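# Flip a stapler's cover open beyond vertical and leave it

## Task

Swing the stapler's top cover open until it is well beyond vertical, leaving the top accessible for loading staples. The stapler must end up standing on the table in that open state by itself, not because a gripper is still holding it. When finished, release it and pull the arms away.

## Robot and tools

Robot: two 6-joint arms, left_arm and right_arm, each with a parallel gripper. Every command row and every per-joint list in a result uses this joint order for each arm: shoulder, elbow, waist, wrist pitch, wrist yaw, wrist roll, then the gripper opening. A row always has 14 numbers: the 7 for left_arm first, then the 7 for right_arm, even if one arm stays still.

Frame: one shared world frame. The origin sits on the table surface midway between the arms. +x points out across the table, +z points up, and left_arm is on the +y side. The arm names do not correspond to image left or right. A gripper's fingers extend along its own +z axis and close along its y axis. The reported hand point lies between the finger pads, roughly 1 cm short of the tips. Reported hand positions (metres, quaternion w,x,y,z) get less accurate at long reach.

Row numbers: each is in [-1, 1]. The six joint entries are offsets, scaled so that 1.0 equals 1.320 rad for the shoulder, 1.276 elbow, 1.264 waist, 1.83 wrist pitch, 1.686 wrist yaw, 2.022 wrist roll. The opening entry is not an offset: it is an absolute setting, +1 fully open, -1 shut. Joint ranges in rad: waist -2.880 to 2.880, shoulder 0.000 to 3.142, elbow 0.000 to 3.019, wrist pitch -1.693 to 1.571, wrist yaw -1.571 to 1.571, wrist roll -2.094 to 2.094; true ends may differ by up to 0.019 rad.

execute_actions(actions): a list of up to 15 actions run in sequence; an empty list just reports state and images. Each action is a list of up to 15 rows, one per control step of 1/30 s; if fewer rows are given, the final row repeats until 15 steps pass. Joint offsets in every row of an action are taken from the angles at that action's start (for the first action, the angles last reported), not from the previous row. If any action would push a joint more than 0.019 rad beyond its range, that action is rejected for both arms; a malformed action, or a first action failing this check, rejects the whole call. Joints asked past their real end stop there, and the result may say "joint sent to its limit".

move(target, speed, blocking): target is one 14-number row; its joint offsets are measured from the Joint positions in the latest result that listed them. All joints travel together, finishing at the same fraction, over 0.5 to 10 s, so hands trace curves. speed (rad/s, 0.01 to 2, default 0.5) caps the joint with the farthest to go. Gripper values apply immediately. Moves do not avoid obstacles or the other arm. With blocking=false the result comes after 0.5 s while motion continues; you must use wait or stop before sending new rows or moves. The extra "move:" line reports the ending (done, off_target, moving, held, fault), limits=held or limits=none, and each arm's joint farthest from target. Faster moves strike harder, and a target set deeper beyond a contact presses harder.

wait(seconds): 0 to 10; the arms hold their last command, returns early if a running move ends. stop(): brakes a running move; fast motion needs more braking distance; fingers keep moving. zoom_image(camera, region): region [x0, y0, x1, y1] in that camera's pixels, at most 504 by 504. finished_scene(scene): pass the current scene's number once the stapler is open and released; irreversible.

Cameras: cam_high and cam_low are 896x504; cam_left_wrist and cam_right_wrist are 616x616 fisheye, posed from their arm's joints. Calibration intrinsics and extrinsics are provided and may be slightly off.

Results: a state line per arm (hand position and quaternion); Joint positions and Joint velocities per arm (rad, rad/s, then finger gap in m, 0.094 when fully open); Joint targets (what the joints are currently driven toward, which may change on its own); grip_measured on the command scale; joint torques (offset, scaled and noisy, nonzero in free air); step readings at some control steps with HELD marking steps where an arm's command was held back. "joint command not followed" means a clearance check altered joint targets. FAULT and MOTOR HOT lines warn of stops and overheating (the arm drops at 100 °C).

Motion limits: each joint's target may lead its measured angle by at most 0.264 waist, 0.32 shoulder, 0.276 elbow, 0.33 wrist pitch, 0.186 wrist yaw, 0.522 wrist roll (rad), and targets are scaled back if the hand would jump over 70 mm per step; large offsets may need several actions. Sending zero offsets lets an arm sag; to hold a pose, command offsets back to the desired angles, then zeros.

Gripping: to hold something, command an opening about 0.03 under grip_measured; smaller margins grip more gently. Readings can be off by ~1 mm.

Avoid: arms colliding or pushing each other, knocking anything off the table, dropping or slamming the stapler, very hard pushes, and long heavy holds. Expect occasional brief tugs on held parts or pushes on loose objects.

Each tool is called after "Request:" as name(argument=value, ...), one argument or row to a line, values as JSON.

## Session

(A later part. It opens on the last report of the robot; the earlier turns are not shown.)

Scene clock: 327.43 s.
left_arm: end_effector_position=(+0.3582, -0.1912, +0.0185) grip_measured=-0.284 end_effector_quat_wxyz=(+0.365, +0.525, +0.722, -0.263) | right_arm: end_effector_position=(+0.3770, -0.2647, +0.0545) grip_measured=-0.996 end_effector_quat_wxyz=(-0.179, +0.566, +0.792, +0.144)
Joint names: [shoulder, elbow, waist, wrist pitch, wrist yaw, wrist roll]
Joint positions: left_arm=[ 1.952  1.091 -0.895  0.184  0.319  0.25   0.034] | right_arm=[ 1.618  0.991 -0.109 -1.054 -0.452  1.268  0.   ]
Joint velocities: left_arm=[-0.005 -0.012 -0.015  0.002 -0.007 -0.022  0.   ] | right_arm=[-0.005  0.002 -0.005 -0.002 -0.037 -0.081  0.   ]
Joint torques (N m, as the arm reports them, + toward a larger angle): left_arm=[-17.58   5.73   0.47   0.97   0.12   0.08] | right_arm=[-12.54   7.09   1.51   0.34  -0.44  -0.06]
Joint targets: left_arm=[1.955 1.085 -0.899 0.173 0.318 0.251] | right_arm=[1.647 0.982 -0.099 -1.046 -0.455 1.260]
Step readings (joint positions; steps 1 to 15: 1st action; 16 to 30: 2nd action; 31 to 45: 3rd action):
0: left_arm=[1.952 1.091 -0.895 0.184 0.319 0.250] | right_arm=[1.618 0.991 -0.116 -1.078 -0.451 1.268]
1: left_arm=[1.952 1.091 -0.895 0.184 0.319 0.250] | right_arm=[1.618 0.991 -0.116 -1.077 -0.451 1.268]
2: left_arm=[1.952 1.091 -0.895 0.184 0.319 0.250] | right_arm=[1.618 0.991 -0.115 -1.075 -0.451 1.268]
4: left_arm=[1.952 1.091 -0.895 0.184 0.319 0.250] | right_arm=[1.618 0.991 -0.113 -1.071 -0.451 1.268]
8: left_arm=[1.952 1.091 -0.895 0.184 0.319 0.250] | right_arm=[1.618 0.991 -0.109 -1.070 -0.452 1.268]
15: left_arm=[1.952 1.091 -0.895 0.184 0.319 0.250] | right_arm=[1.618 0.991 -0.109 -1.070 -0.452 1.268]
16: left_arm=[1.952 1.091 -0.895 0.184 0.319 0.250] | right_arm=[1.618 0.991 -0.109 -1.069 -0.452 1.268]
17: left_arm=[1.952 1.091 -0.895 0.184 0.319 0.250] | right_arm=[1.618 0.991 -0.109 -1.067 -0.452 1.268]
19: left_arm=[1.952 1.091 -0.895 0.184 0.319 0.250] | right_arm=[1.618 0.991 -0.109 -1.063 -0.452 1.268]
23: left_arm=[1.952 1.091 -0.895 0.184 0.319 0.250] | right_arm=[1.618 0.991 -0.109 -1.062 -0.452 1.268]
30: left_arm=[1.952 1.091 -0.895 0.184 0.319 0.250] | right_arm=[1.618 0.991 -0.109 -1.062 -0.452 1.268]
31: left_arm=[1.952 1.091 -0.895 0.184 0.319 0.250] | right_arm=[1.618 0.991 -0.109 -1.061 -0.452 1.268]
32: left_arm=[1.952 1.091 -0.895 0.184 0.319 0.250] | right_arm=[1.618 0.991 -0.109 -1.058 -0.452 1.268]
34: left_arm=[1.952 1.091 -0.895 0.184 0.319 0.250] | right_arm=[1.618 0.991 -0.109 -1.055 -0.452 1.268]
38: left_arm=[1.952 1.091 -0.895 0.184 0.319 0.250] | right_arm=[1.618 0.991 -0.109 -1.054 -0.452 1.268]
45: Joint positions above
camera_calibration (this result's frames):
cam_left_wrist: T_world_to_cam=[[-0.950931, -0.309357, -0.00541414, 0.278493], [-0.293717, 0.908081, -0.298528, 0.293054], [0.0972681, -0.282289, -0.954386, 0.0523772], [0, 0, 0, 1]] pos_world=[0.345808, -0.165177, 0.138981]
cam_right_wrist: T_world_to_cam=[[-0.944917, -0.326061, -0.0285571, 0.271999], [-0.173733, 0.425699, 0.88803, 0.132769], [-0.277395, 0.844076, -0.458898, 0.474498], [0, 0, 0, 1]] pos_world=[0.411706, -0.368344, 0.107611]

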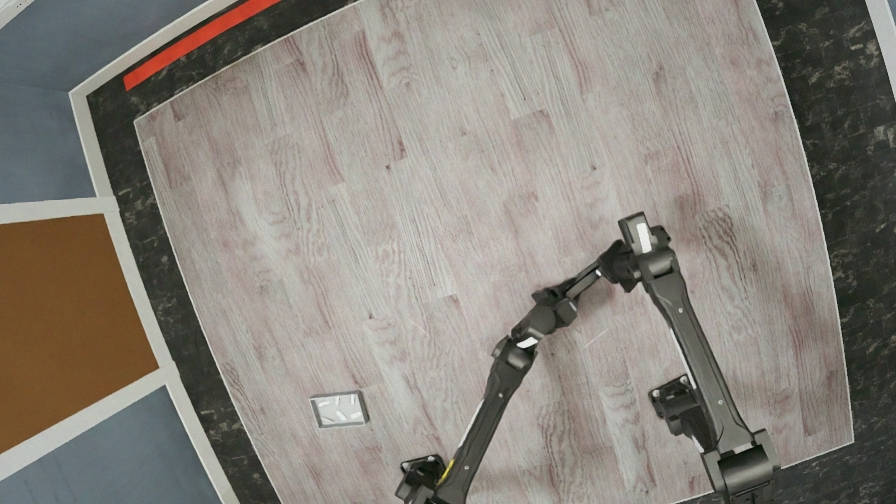

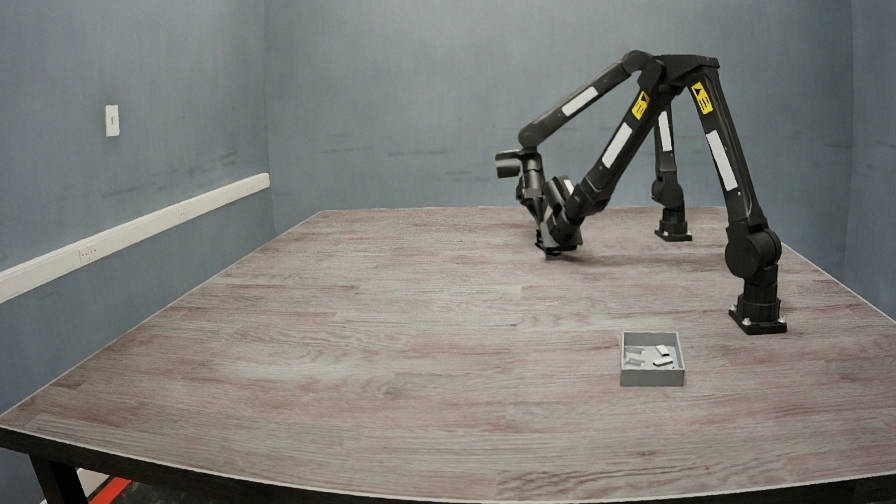

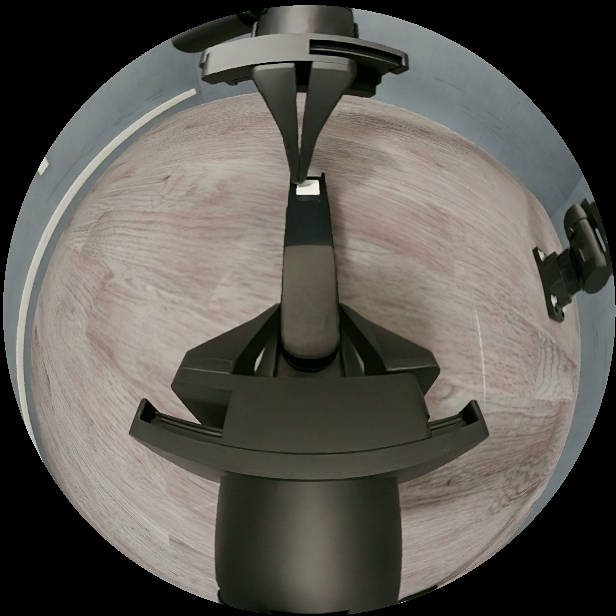

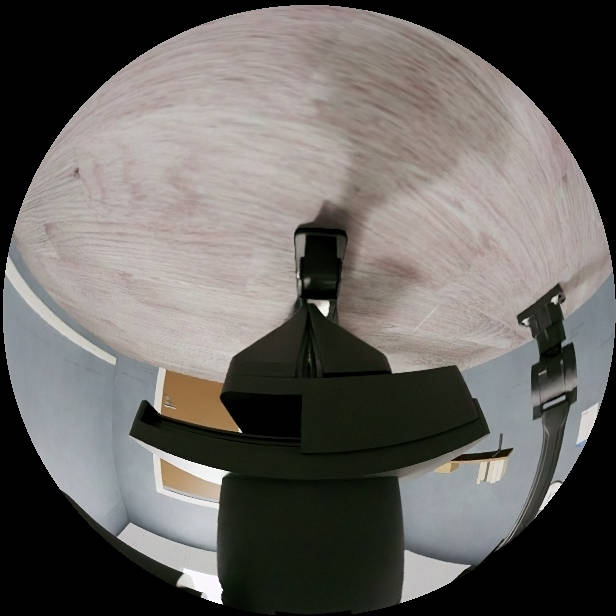

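Request:
execute_actions(
  actions=[],
)

Scene clock: 335.53 s.
left_arm: end_effector_position=(+0.3582, -0.1912, +0.0185) grip_measured=-0.284 end_effector_quat_wxyz=(+0.365, +0.525, +0.722, -0.263) | right_arm: end_effector_position=(+0.3770, -0.2647, +0.0545) grip_measured=-0.996 end_effector_quat_wxyz=(-0.179, +0.566, +0.792, +0.144)
Joint names: [shoulder, elbow, waist, wrist pitch, wrist yaw, wrist roll]
Joint positions: left_arm=[ 1.952  1.091 -0.895  0.184  0.319  0.25   0.034] | right_arm=[ 1.618  0.991 -0.109 -1.054 -0.452  1.268  0.   ]
Joint velocities: left_arm=[ 0.005  0.007 -0.015  0.012 -0.007 -0.007  0.001] | right_arm=[ 0.005 -0.007 -0.005 -0.012  0.007 -0.066  0.   ]
Joint torques (N m, as the arm reports them, + toward a larger angle): left_arm=[-17.65   5.74   0.44   1.08   0.13   0.08] | right_arm=[-12.56   7.11   1.4    0.35  -0.44  -0.06]
Joint targets: left_arm=[1.955 1.085 -0.899 0.173 0.318 0.251] | right_arm=[1.647 0.982 -0.099 -1.046 -0.455 1.260]
camera_calibration (this result's frames):
cam_left_wrist: T_world_to_cam=[[-0.950931, -0.309357, -0.00541414, 0.278493], [-0.293717, 0.908081, -0.298528, 0.293054], [0.0972681, -0.282289, -0.954386, 0.0523772], [0, 0, 0, 1]] pos_world=[0.345808, -0.165177, 0.138981]
cam_right_wrist: T_world_to_cam=[[-0.944917, -0.326061, -0.0285571, 0.271999], [-0.173733, 0.425699, 0.88803, 0.132769], [-0.277395, 0.844076, -0.458898, 0.474498], [0, 0, 0, 1]] pos_world=[0.411706, -0.368344, 0.107611]

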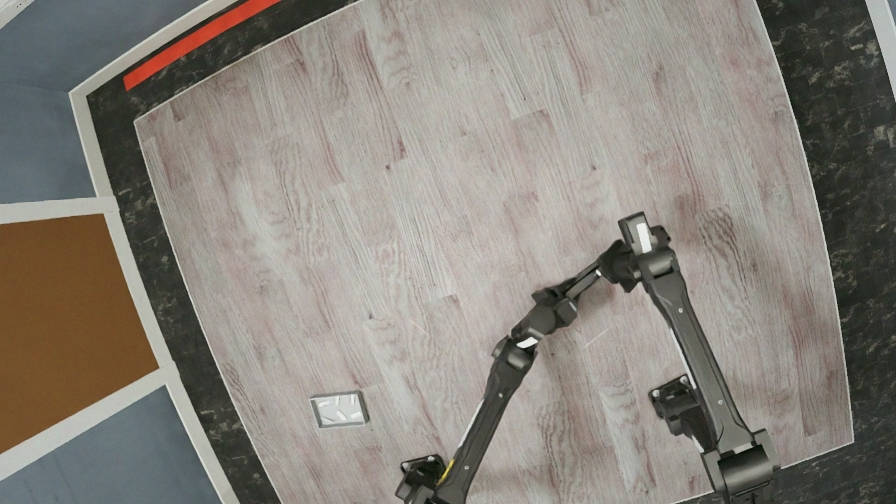

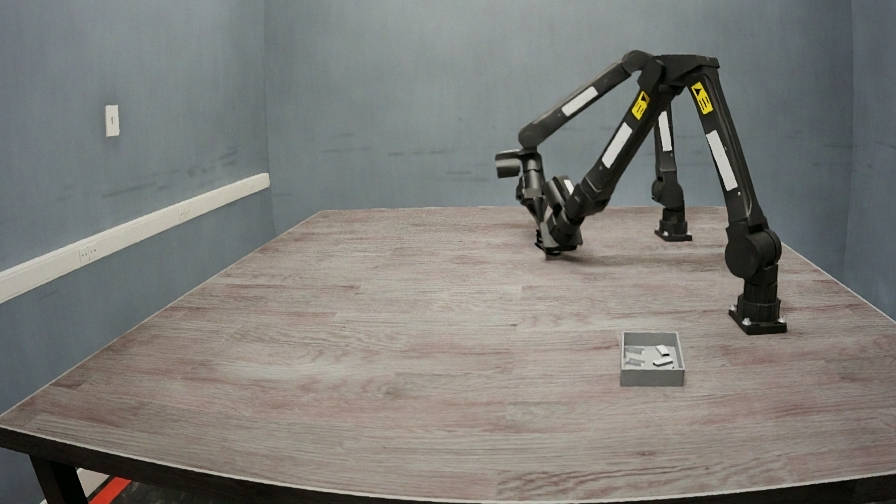

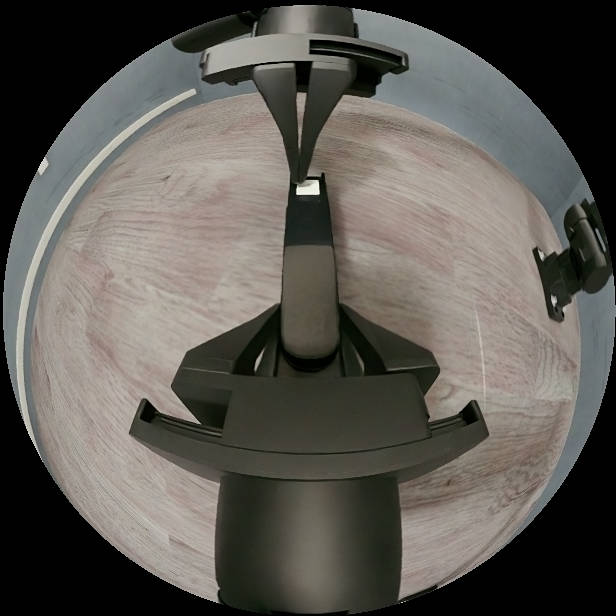

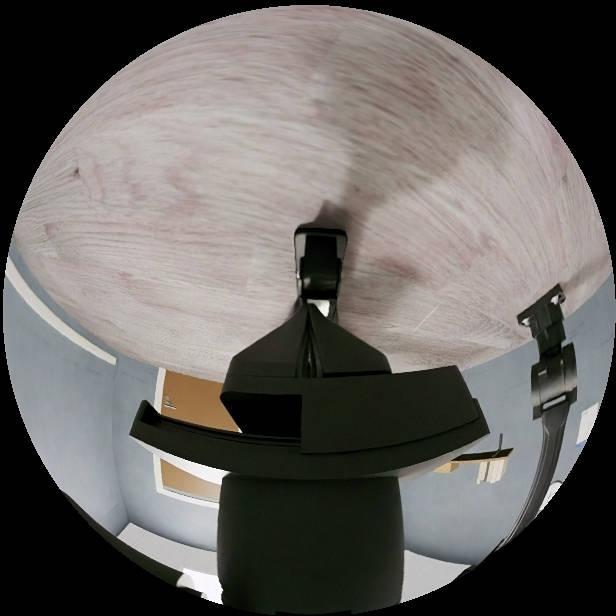

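Request:
zoom_image(
  camera="cam_left_wrist",
  region=[250, 140, 370, 260],
)

Request:
zoom_image(
  camera="cam_right_wrist",
  region=[260, 210, 380, 330],
)

Region (250, 140, 370, 260) of cam_left_wrist's 616x616 image, scaled by 4.200, with more detail than that image has.

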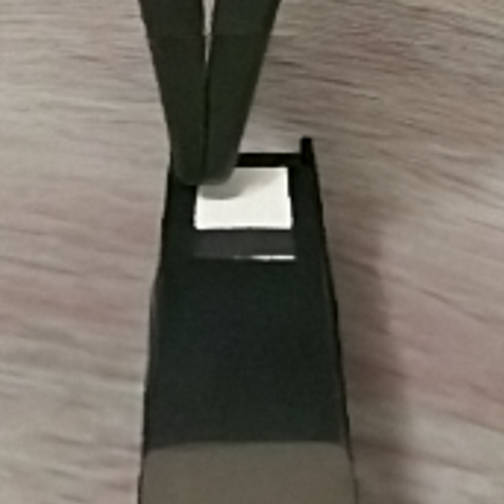

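Region (260, 210, 380, 330) of cam_right_wrist's 616x616 image, scaled by 4.200, with more detail than that image has.

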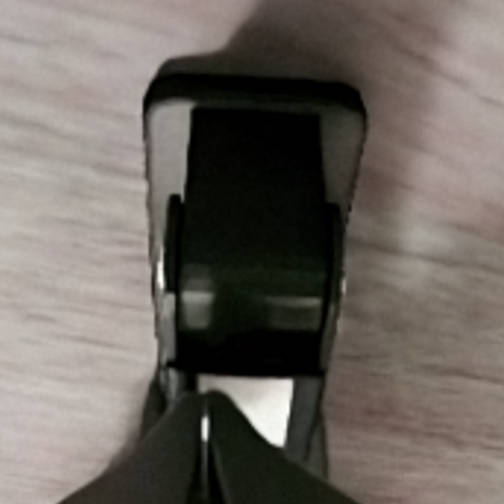

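Request:
execute_actions(
  actions=[
    [[0.0023,-0.0047,-0.0032,-0.006,-0.0006,0.0005,-0.315, 0.022,-0.007,0.018,-0.0175,-0.0018,-0.004,-1]],
  ],
)

Scene clock: 373.87 s.
left_arm: end_effector_position=(+0.3582, -0.1912, +0.0185) grip_measured=-0.284 end_effector_quat_wxyz=(+0.365, +0.525, +0.722, -0.263) | right_arm: end_effector_position=(+0.3688, -0.2589, +0.0546) grip_measured=-0.996 end_effector_quat_wxyz=(-0.191, +0.561, +0.794, +0.135)
Joint names: [shoulder, elbow, waist, wrist pitch, wrist yaw, wrist roll]
Joint positions: left_arm=[ 1.952  1.091 -0.895  0.184  0.319  0.25   0.034] | right_arm=[ 1.618  0.989 -0.093 -1.078 -0.453  1.268  0.   ]
Joint velocities: left_arm=[-0.005 -0.012 -0.015 -0.007 -0.022  0.007 -0.   ] | right_arm=[ 0.005 -0.012  0.005 -0.007 -0.007  0.007  0.001]
Joint torques (N m, as the arm reports them, + toward a larger angle): left_arm=[-17.55   5.79   0.31   1.09   0.13   0.08] | right_arm=[-12.58   7.24   1.12  -0.3   -0.43  -0.06]
Joint targets: left_arm=[1.955 1.085 -0.899 0.173 0.318 0.251] | right_arm=[1.646 0.982 -0.086 -1.086 -0.455 1.260]
Step readings (joint positions):
0: left_arm=[1.952 1.091 -0.895 0.184 0.319 0.250] | right_arm=[1.618 0.991 -0.109 -1.054 -0.452 1.268]
1: left_arm=[1.952 1.091 -0.895 0.184 0.319 0.250] | right_arm=[1.618 0.991 -0.108 -1.057 -0.452 1.268]
2: left_arm=[1.952 1.091 -0.895 0.184 0.319 0.250] | right_arm=[1.618 0.991 -0.107 -1.064 -0.452 1.268]
4: left_arm=[1.952 1.091 -0.895 0.184 0.319 0.250] | right_arm=[1.618 0.990 -0.101 -1.074 -0.452 1.268]
8: left_arm=[1.952 1.091 -0.895 0.184 0.319 0.250] | right_arm=[1.618 0.989 -0.093 -1.078 -0.453 1.268]
15: Joint positions above
camera_calibration (this result's frames):
cam_left_wrist: T_world_to_cam=[[-0.950931, -0.309357, -0.00541414, 0.278493], [-0.293717, 0.908081, -0.298528, 0.293054], [0.0972681, -0.282289, -0.954386, 0.0523772], [0, 0, 0, 1]] pos_world=[0.345808, -0.165177, 0.138981]
cam_right_wrist: T_world_to_cam=[[-0.940009, -0.341137, -0.00299693, 0.259101], [-0.156778, 0.424168, 0.891909, 0.121961], [-0.302992, 0.838872, -0.452205, 0.475109], [0, 0, 0, 1]] pos_world=[0.406632, -0.361898, 0.106845]

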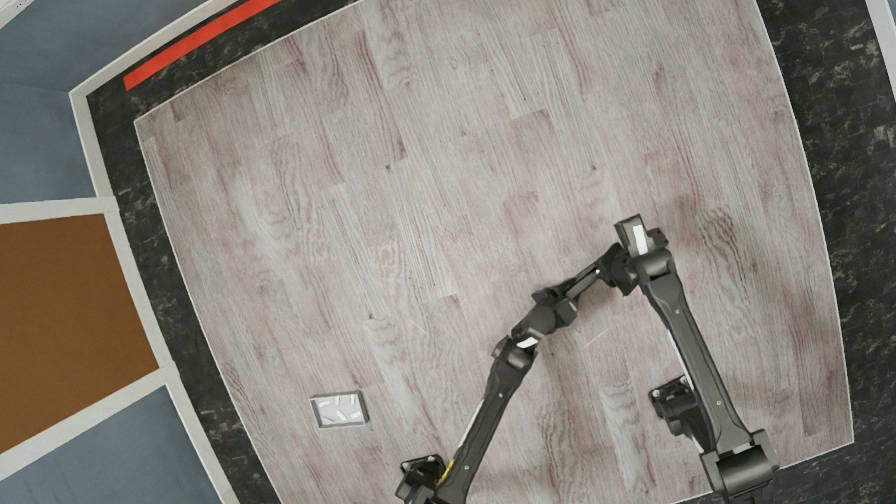

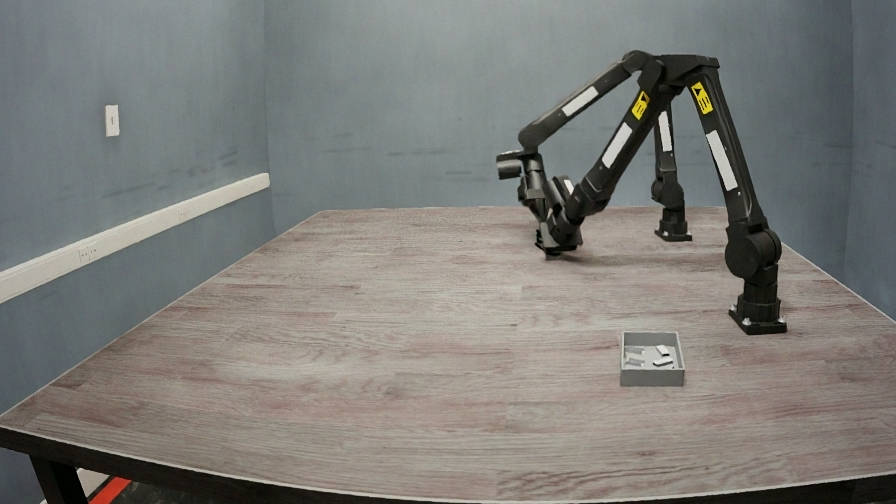

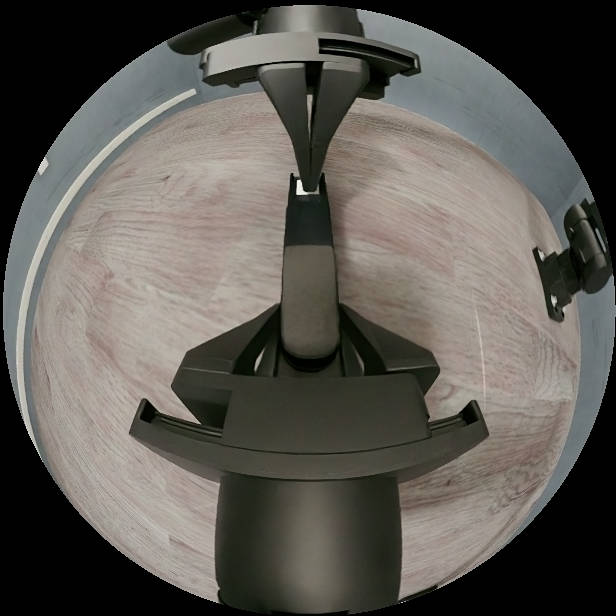

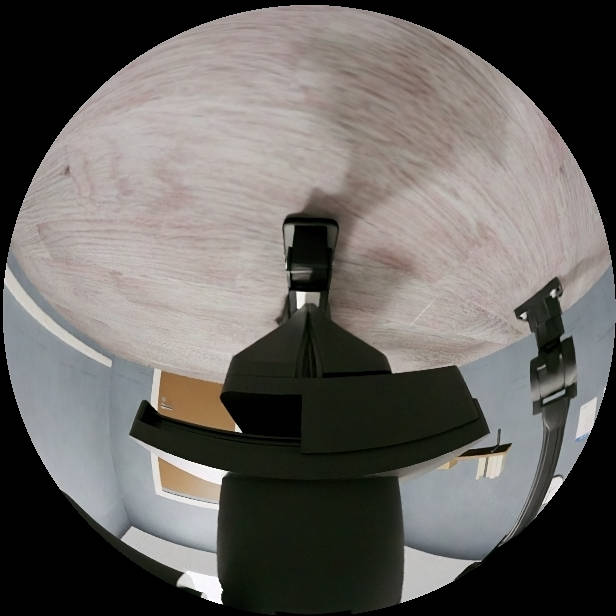

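Request:
zoom_image(
  camera="cam_left_wrist",
  region=[250, 140, 370, 260],
)

Region (250, 140, 370, 260) of cam_left_wrist's 616x616 image, scaled by 4.200, with more detail than that image has.

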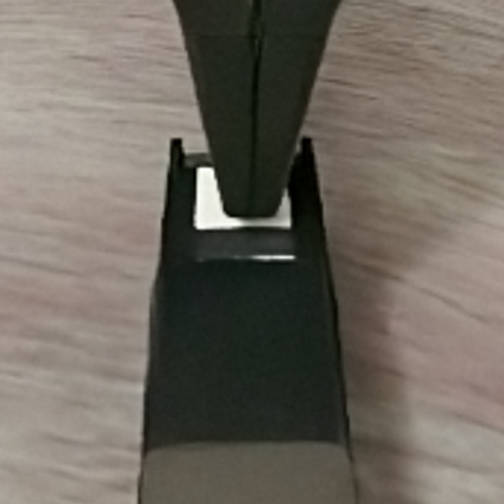

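Request:
execute_actions(
  actions=[
    [[0.0023,-0.0047,-0.0032,-0.006,-0.0006,0.0005,-0.315, 0.034,-0.0055,0.0055,-0.0044,-0.0012,-0.004,-1]],
  ],
)

Scene clock: 378.67 s.
left_arm: end_effector_position=(+0.3582, -0.1912, +0.0185) grip_measured=-0.284 end_effector_quat_wxyz=(+0.365, +0.525, +0.722, -0.263) | right_arm: end_effector_position=(+0.3684, -0.2585, +0.0539) grip_measured=-0.996 end_effector_quat_wxyz=(-0.193, +0.561, +0.794, +0.134)
Joint names: [shoulder, elbow, waist, wrist pitch, wrist yaw, wrist roll]
Joint positions: left_arm=[ 1.952  1.091 -0.895  0.184  0.319  0.25   0.034] | right_arm=[ 1.62   0.989 -0.093 -1.079 -0.455  1.268  0.   ]
Joint velocities: left_arm=[ 0.005  0.002 -0.015 -0.017 -0.051  0.022 -0.   ] | right_arm=[-0.015  0.012  0.005 -0.022 -0.037  0.037  0.   ]
Joint torques (N m, as the arm reports them, + toward a larger angle): left_arm=[-17.67   5.77   0.22   1.08   0.14   0.09] | right_arm=[-11.33   7.18   1.22  -0.26  -0.3   -0.05]
Joint targets: left_arm=[1.955 1.085 -0.899 0.173 0.318 0.251] | right_arm=[1.662 0.982 -0.086 -1.086 -0.455 1.260]
Step readings (joint positions):
0: left_arm=[1.952 1.091 -0.895 0.184 0.319 0.250] | right_arm=[1.618 0.989 -0.093 -1.078 -0.453 1.268]
1: left_arm=[1.952 1.091 -0.895 0.184 0.319 0.250] | right_arm=[1.618 0.989 -0.093 -1.078 -0.453 1.268]
2: left_arm=[1.952 1.091 -0.895 0.184 0.319 0.250] | right_arm=[1.619 0.989 -0.093 -1.079 -0.454 1.268]
4: left_arm=[1.952 1.091 -0.895 0.184 0.319 0.250] | right_arm=[1.620 0.989 -0.093 -1.079 -0.454 1.268]
8: left_arm=[1.952 1.091 -0.895 0.184 0.319 0.250] | right_arm=[1.620 0.989 -0.093 -1.079 -0.455 1.268]
15: Joint positions above
camera_calibration (this result's frames):
cam_left_wrist: T_world_to_cam=[[-0.950931, -0.309357, -0.00541414, 0.278493], [-0.293717, 0.908081, -0.298528, 0.293054], [0.0972681, -0.282289, -0.954386, 0.0523772], [0, 0, 0, 1]] pos_world=[0.345808, -0.165177, 0.138981]
cam_right_wrist: T_world_to_cam=[[-0.940122, -0.340838, -0.000321042, 0.258777], [-0.153448, 0.422409, 0.893322, 0.120554], [-0.304342, 0.839881, -0.449417, 0.475031], [0, 0, 0, 1]] pos_world=[0.406353, -0.361691, 0.105876]

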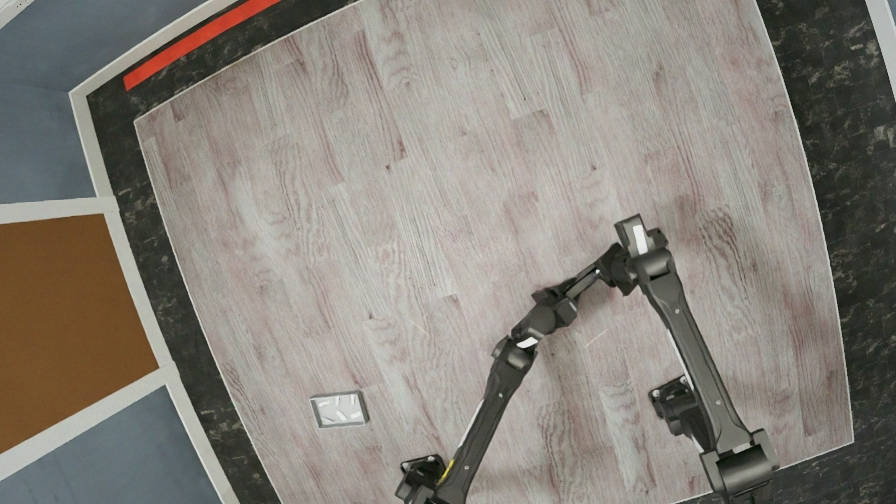

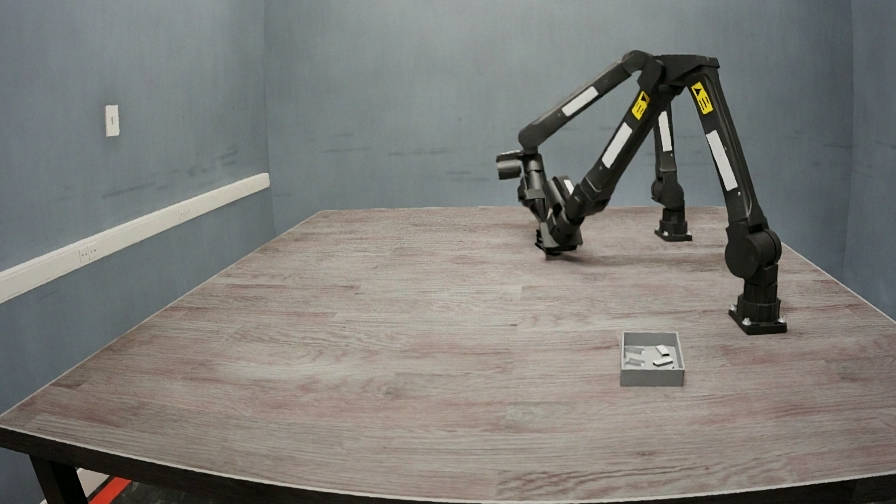

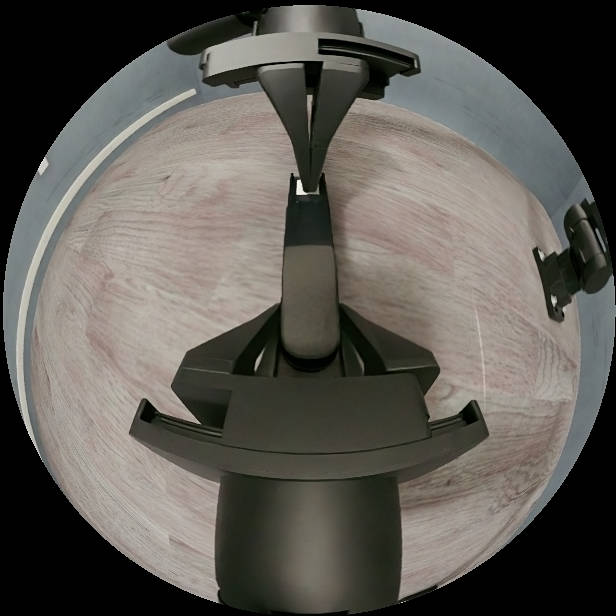

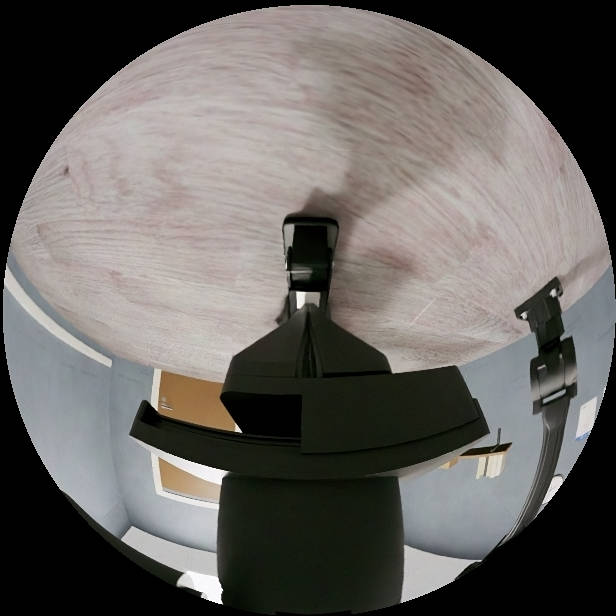

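Request:
execute_actions(
  actions=[
    [[0.0023,-0.0047,-0.0032,-0.006,-0.0006,0.0005,-0.315, 0.045,-0.0055,0.0055,-0.0038,0.0,-0.004,-1]],
  ],
)

Request:
zoom_image(
  camera="cam_left_wrist",
  region=[250, 140, 370, 260],
)

Scene clock: 381.53 s.
left_arm: end_effector_position=(+0.3582, -0.1912, +0.0184) grip_measured=-0.284 end_effector_quat_wxyz=(+0.365, +0.525, +0.722, -0.263) | right_arm: end_effector_position=(+0.3679, -0.2581, +0.0535) grip_measured=-0.996 end_effector_quat_wxyz=(-0.195, +0.561, +0.793, +0.135)
Joint names: [shoulder, elbow, waist, wrist pitch, wrist yaw, wrist roll]
Joint positions: left_arm=[ 1.952  1.091 -0.895  0.184  0.319  0.25   0.034] | right_arm=[ 1.622  0.989 -0.093 -1.081 -0.458  1.268  0.   ]
Joint velocities: left_arm=[-0.005  0.012 -0.005 -0.007 -0.051 -0.051  0.   ] | right_arm=[-0.005 -0.012 -0.024 -0.012  0.037 -0.037 -0.001]
Joint torques (N m, as the arm reports them, + toward a larger angle): left_arm=[-17.44   5.77   0.05   1.09   0.13   0.09] | right_arm=[-10.07   7.17   1.18  -0.21  -0.2   -0.06]
Joint targets: left_arm=[1.955 1.085 -0.899 0.173 0.318 0.251] | right_arm=[1.679 0.982 -0.086 -1.086 -0.455 1.260]
Step readings (joint positions):
0: left_arm=[1.952 1.091 -0.895 0.184 0.319 0.250] | right_arm=[1.620 0.989 -0.093 -1.079 -0.455 1.268]
1: left_arm=[1.952 1.091 -0.895 0.184 0.319 0.250] | right_arm=[1.621 0.989 -0.093 -1.080 -0.455 1.268]
2: left_arm=[1.952 1.091 -0.895 0.184 0.319 0.250] | right_arm=[1.621 0.989 -0.093 -1.080 -0.456 1.268]
4: left_arm=[1.952 1.091 -0.895 0.184 0.319 0.250] | right_arm=[1.622 0.989 -0.093 -1.081 -0.457 1.268]
8: left_arm=[1.952 1.091 -0.895 0.184 0.319 0.250] | right_arm=[1.622 0.989 -0.093 -1.081 -0.458 1.268]
15: Joint positions above
camera_calibration (this result's frames):
cam_left_wrist: T_world_to_cam=[[-0.950838, -0.309639, -0.00563379, 0.278473], [-0.293934, 0.908041, -0.298438, 0.293109], [0.0975237, -0.28211, -0.954412, 0.0523107], [0, 0, 0, 1]] pos_world=[0.345836, -0.165171, 0.13897]
cam_right_wrist: T_world_to_cam=[[-0.940265, -0.340436, 0.0021485, 0.25849], [-0.150018, 0.41999, 0.895043, 0.118685], [-0.305608, 0.841256, -0.445974, 0.474964], [0, 0, 0, 1]] pos_world=[0.406006, -0.361413, 0.105038]

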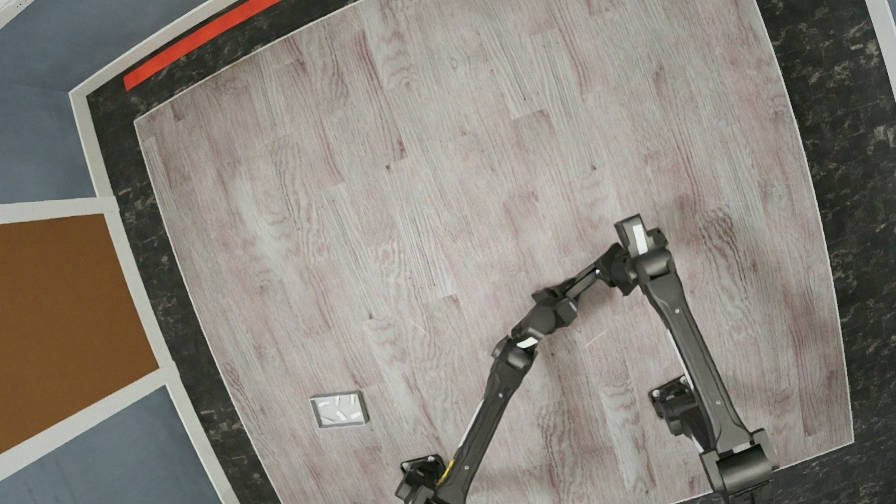

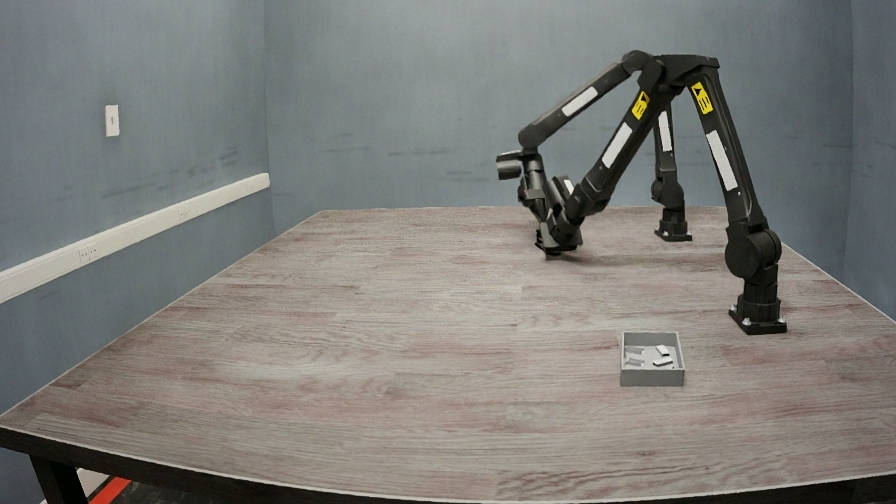

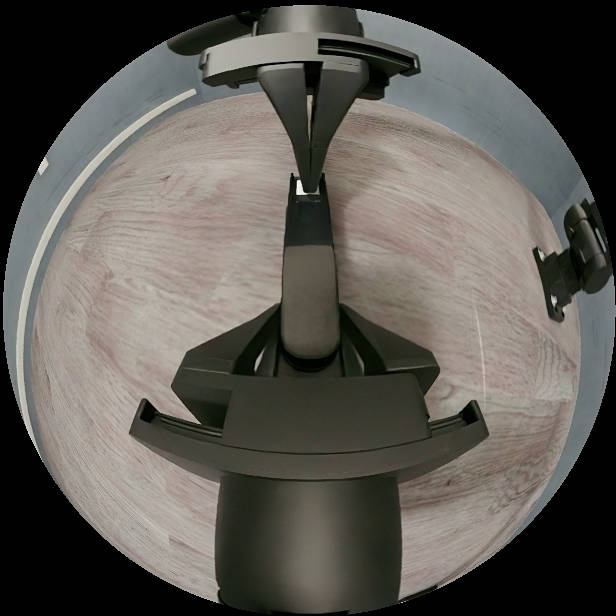

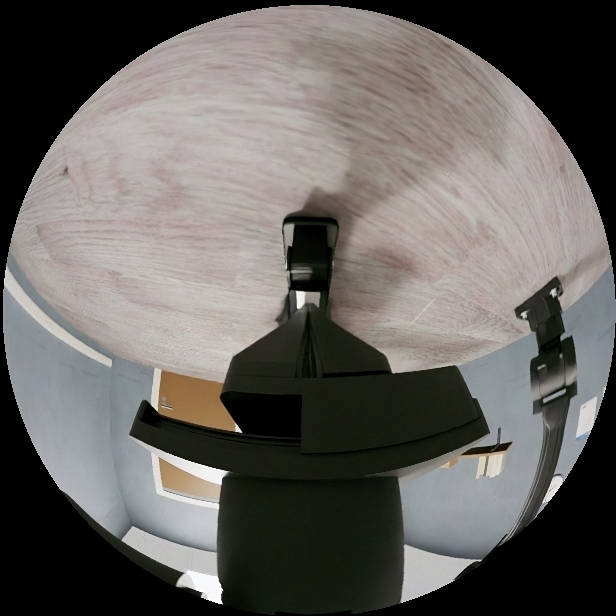

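Region (250, 140, 370, 260) of cam_left_wrist's 616x616 image, scaled by 4.200, with more detail than that image has.

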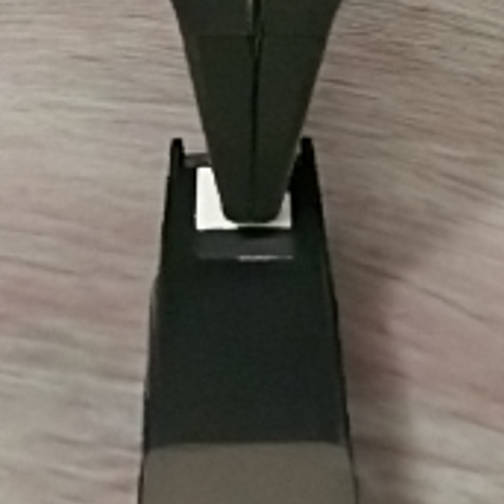

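Request:
execute_actions(
  actions=[
    [[0.0023,-0.0047,-0.0032,-0.006,-0.0006,0.0005,-0.315, 0.0432,-0.0055,0.0174,-0.0045,0.0018,-0.004,-1]],
  ],
)

Request:
zoom_image(
  camera="cam_left_wrist",
  region=[250, 140, 370, 260],
)

Scene clock: 385.33 s.
left_arm: end_effector_position=(+0.3582, -0.1912, +0.0184) grip_measured=-0.284 end_effector_quat_wxyz=(+0.365, +0.525, +0.722, -0.263) | right_arm: end_effector_position=(+0.3670, -0.2566, +0.0536) grip_measured=-0.996 end_effector_quat_wxyz=(-0.196, +0.560, +0.794, +0.134)
Joint names: [shoulder, elbow, waist, wrist pitch, wrist yaw, wrist roll]
Joint positions: left_arm=[ 1.952  1.091 -0.895  0.184  0.319  0.251  0.034] | right_arm=[ 1.622  0.989 -0.089 -1.083 -0.458  1.268  0.   ]
Joint velocities: left_arm=[-0.015 -0.002  0.015  0.022  0.022 -0.007 -0.001] | right_arm=[-0.015  0.007  0.005  0.002 -0.095  0.007 -0.001]
Joint torques (N m, as the arm reports them, + toward a larger angle): left_arm=[-17.54   5.66   0.35   1.1    0.13   0.08] | right_arm=[-10.1    7.17   2.08  -0.24  -0.18  -0.05]
Joint targets: left_arm=[1.955 1.085 -0.899 0.173 0.318 0.252] | right_arm=[1.679 0.982 -0.071 -1.089 -0.455 1.260]
Step readings (joint positions):
0: left_arm=[1.952 1.091 -0.895 0.184 0.319 0.250] | right_arm=[1.622 0.989 -0.093 -1.081 -0.458 1.268]
1: left_arm=[1.952 1.091 -0.895 0.184 0.319 0.250] | right_arm=[1.622 0.989 -0.093 -1.081 -0.458 1.268]
2: left_arm=[1.952 1.091 -0.895 0.184 0.319 0.250] | right_arm=[1.622 0.989 -0.092 -1.081 -0.458 1.268]
4: left_arm=[1.952 1.091 -0.895 0.184 0.319 0.250] | right_arm=[1.622 0.989 -0.091 -1.082 -0.458 1.268]
8: left_arm=[1.952 1.091 -0.895 0.184 0.319 0.251] | right_arm=[1.622 0.989 -0.089 -1.083 -0.458 1.268]
15: Joint positions above
camera_calibration (this result's frames):
cam_left_wrist: T_world_to_cam=[[-0.950906, -0.309423, -0.00594051, 0.278545], [-0.293641, 0.908136, -0.298436, 0.293022], [0.0977378, -0.282041, -0.954411, 0.0522472], [0, 0, 0, 1]] pos_world=[0.345807, -0.16518, 0.138968]
cam_right_wrist: T_world_to_cam=[[-0.938822, -0.344379, 0.00398238, 0.256571], [-0.150077, 0.419482, 0.895272, 0.117725], [-0.309983, 0.839904, -0.445502, 0.474654], [0, 0, 0, 1]] pos_world=[0.405677, -0.35969, 0.105042]

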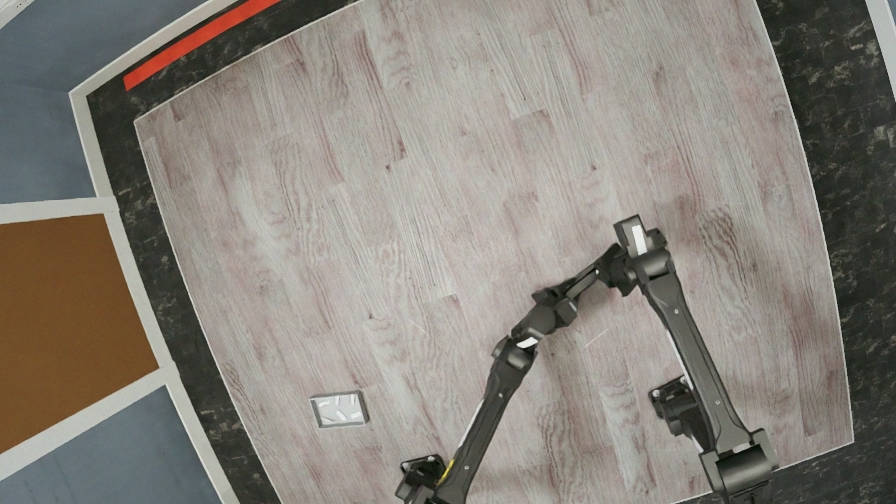

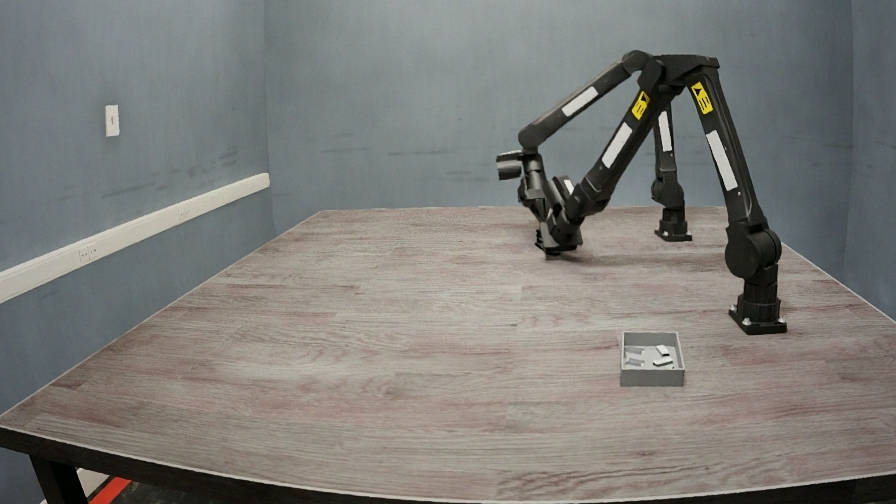

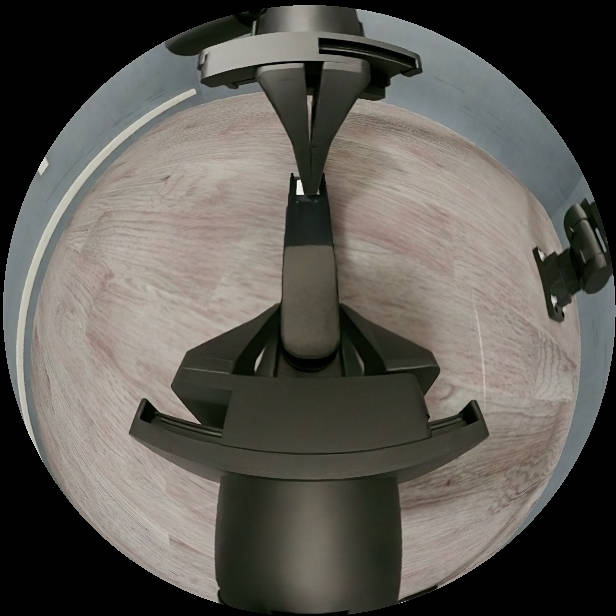

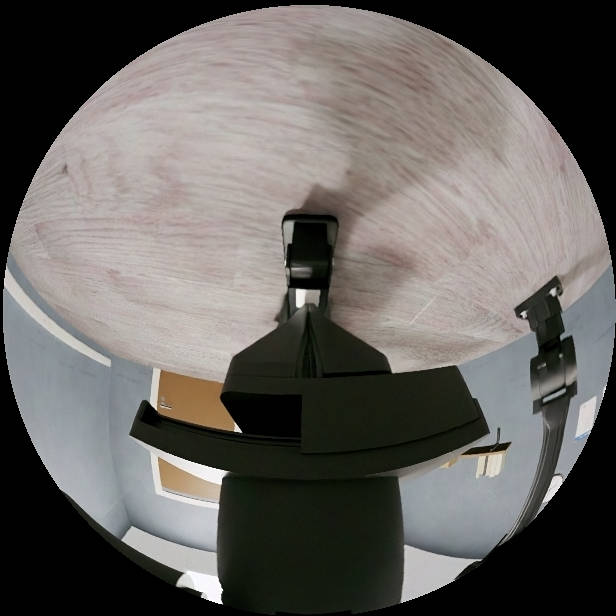

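Region (250, 140, 370, 260) of cam_left_wrist's 616x616 image, scaled by 4.200, with more detail than that image has.

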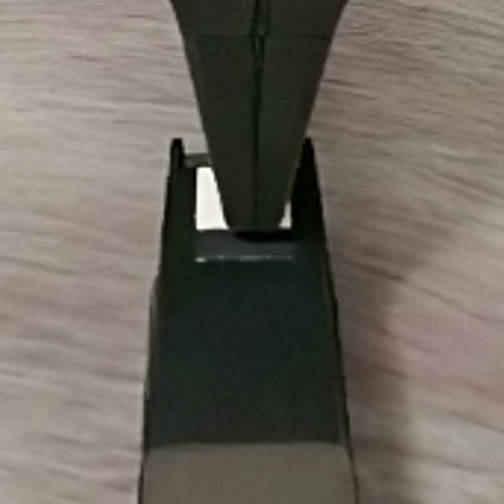

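Request:
execute_actions(
  actions=[
    [[0.0023,-0.0047,-0.0032,-0.006,-0.0006,0.0,-0.315, 0.03,-0.0055,-0.012,-0.002,0.0018,-0.004,-1]],
  ],
)

Request:
zoom_image(
  camera="cam_left_wrist",
  region=[250, 140, 370, 260],
)

Scene clock: 394.27 s.
left_arm: end_effector_position=(+0.3582, -0.1912, +0.0184) grip_measured=-0.284 end_effector_quat_wxyz=(+0.365, +0.525, +0.722, -0.263) | right_arm: end_effector_position=(+0.3675, -0.2576, +0.0539) grip_measured=-0.996 end_effector_quat_wxyz=(-0.197, +0.562, +0.792, +0.136)
Joint names: [shoulder, elbow, waist, wrist pitch, wrist yaw, wrist roll]
Joint positions: left_arm=[ 1.952  1.091 -0.895  0.184  0.319  0.251  0.034] | right_arm=[ 1.622  0.989 -0.093 -1.083 -0.462  1.268  0.   ]
Joint velocities: left_arm=[-0.015 -0.002 -0.005  0.007  0.007 -0.066  0.   ] | right_arm=[-0.005 -0.012 -0.024  0.002  0.066  0.037 -0.   ]
Joint torques (N m, as the arm reports them, + toward a larger angle): left_arm=[-17.54   5.71   0.29   1.02   0.12   0.07] | right_arm=[-11.64   7.17  -0.18  -0.15   0.01  -0.06]
Joint targets: left_arm=[1.955 1.085 -0.899 0.173 0.318 0.251] | right_arm=[1.661 0.982 -0.104 -1.086 -0.455 1.260]
Step readings (joint positions):
0: left_arm=[1.952 1.091 -0.895 0.184 0.319 0.251] | right_arm=[1.622 0.989 -0.089 -1.083 -0.458 1.268]
1: left_arm=[1.952 1.091 -0.895 0.184 0.319 0.251] | right_arm=[1.622 0.989 -0.089 -1.083 -0.458 1.268]
2: left_arm=[1.952 1.091 -0.895 0.184 0.319 0.251] | right_arm=[1.622 0.989 -0.091 -1.083 -0.461 1.268]
4: left_arm=[1.952 1.091 -0.895 0.184 0.319 0.251] | right_arm=[1.622 0.989 -0.093 -1.083 -0.462 1.268]
8: left_arm=[1.952 1.091 -0.895 0.184 0.319 0.251] | right_arm=[1.622 0.989 -0.093 -1.083 -0.462 1.268]
15: Joint positions above
camera_calibration (this result's frames):
cam_left_wrist: T_world_to_cam=[[-0.950906, -0.309423, -0.00594051, 0.278545], [-0.293641, 0.908136, -0.298436, 0.293022], [0.0977378, -0.282041, -0.954411, 0.0522472], [0, 0, 0, 1]] pos_world=[0.345807, -0.16518, 0.138968]
cam_right_wrist: T_world_to_cam=[[-0.940594, -0.339522, 0.00284204, 0.258604], [-0.147647, 0.416542, 0.897047, 0.11622], [-0.305751, 0.843337, -0.441926, 0.474986], [0, 0, 0, 1]] pos_world=[0.405628, -0.361182, 0.104919]

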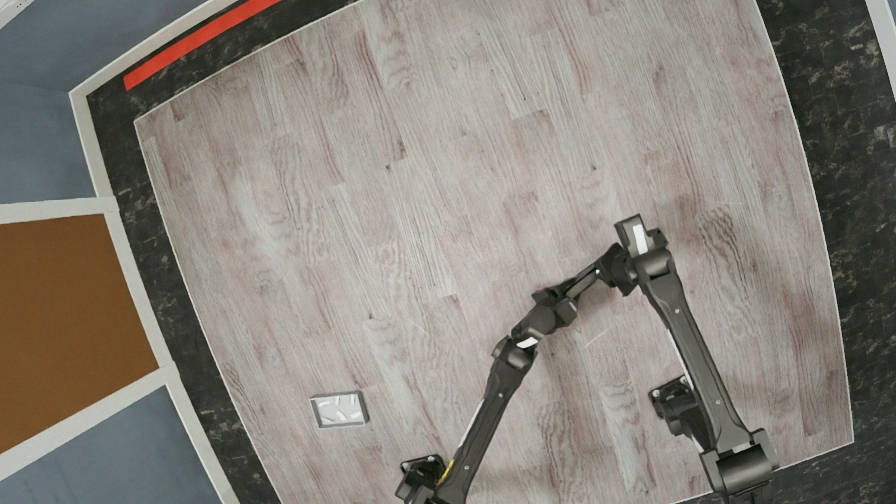

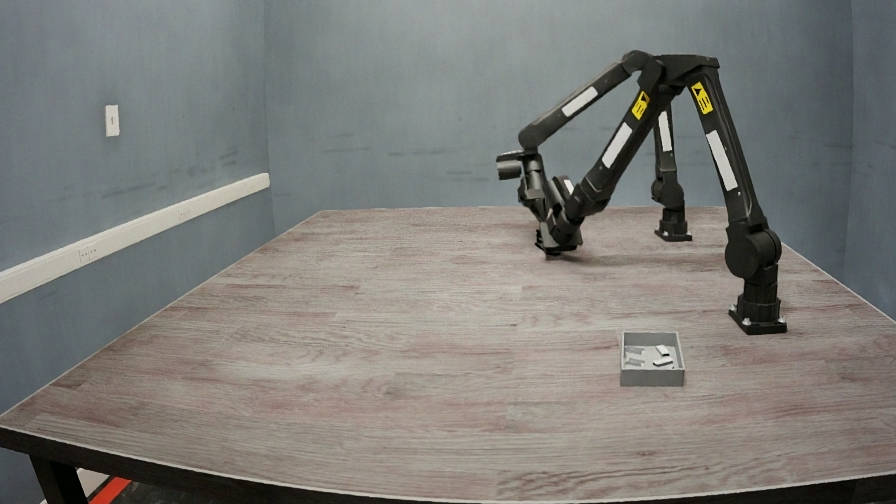

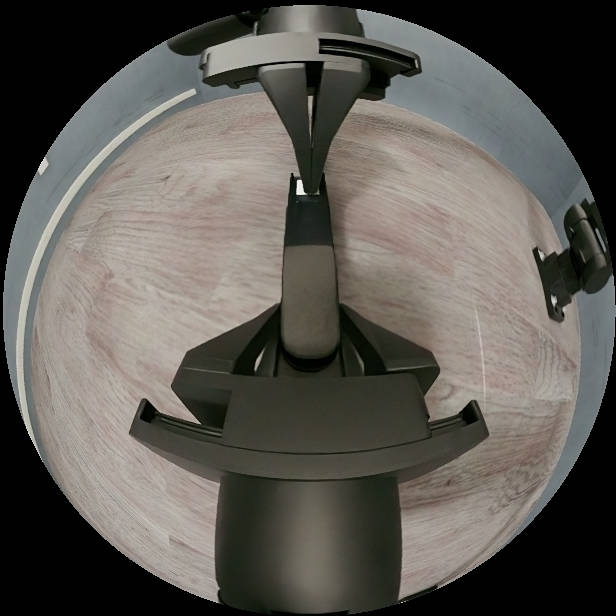

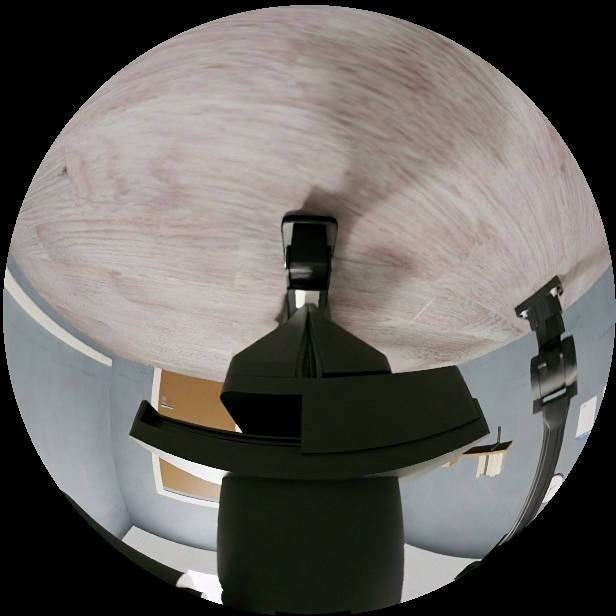

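Region (250, 140, 370, 260) of cam_left_wrist's 616x616 image, scaled by 4.200, with more detail than that image has.

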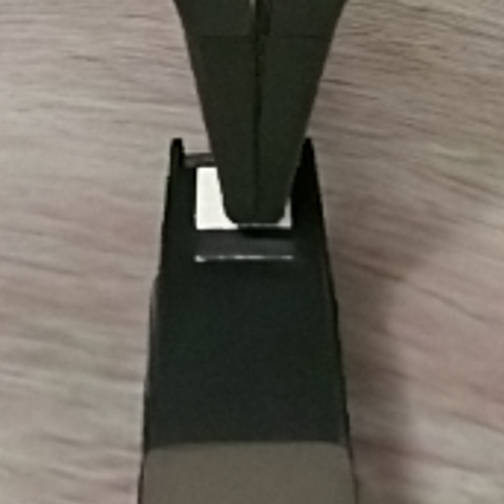

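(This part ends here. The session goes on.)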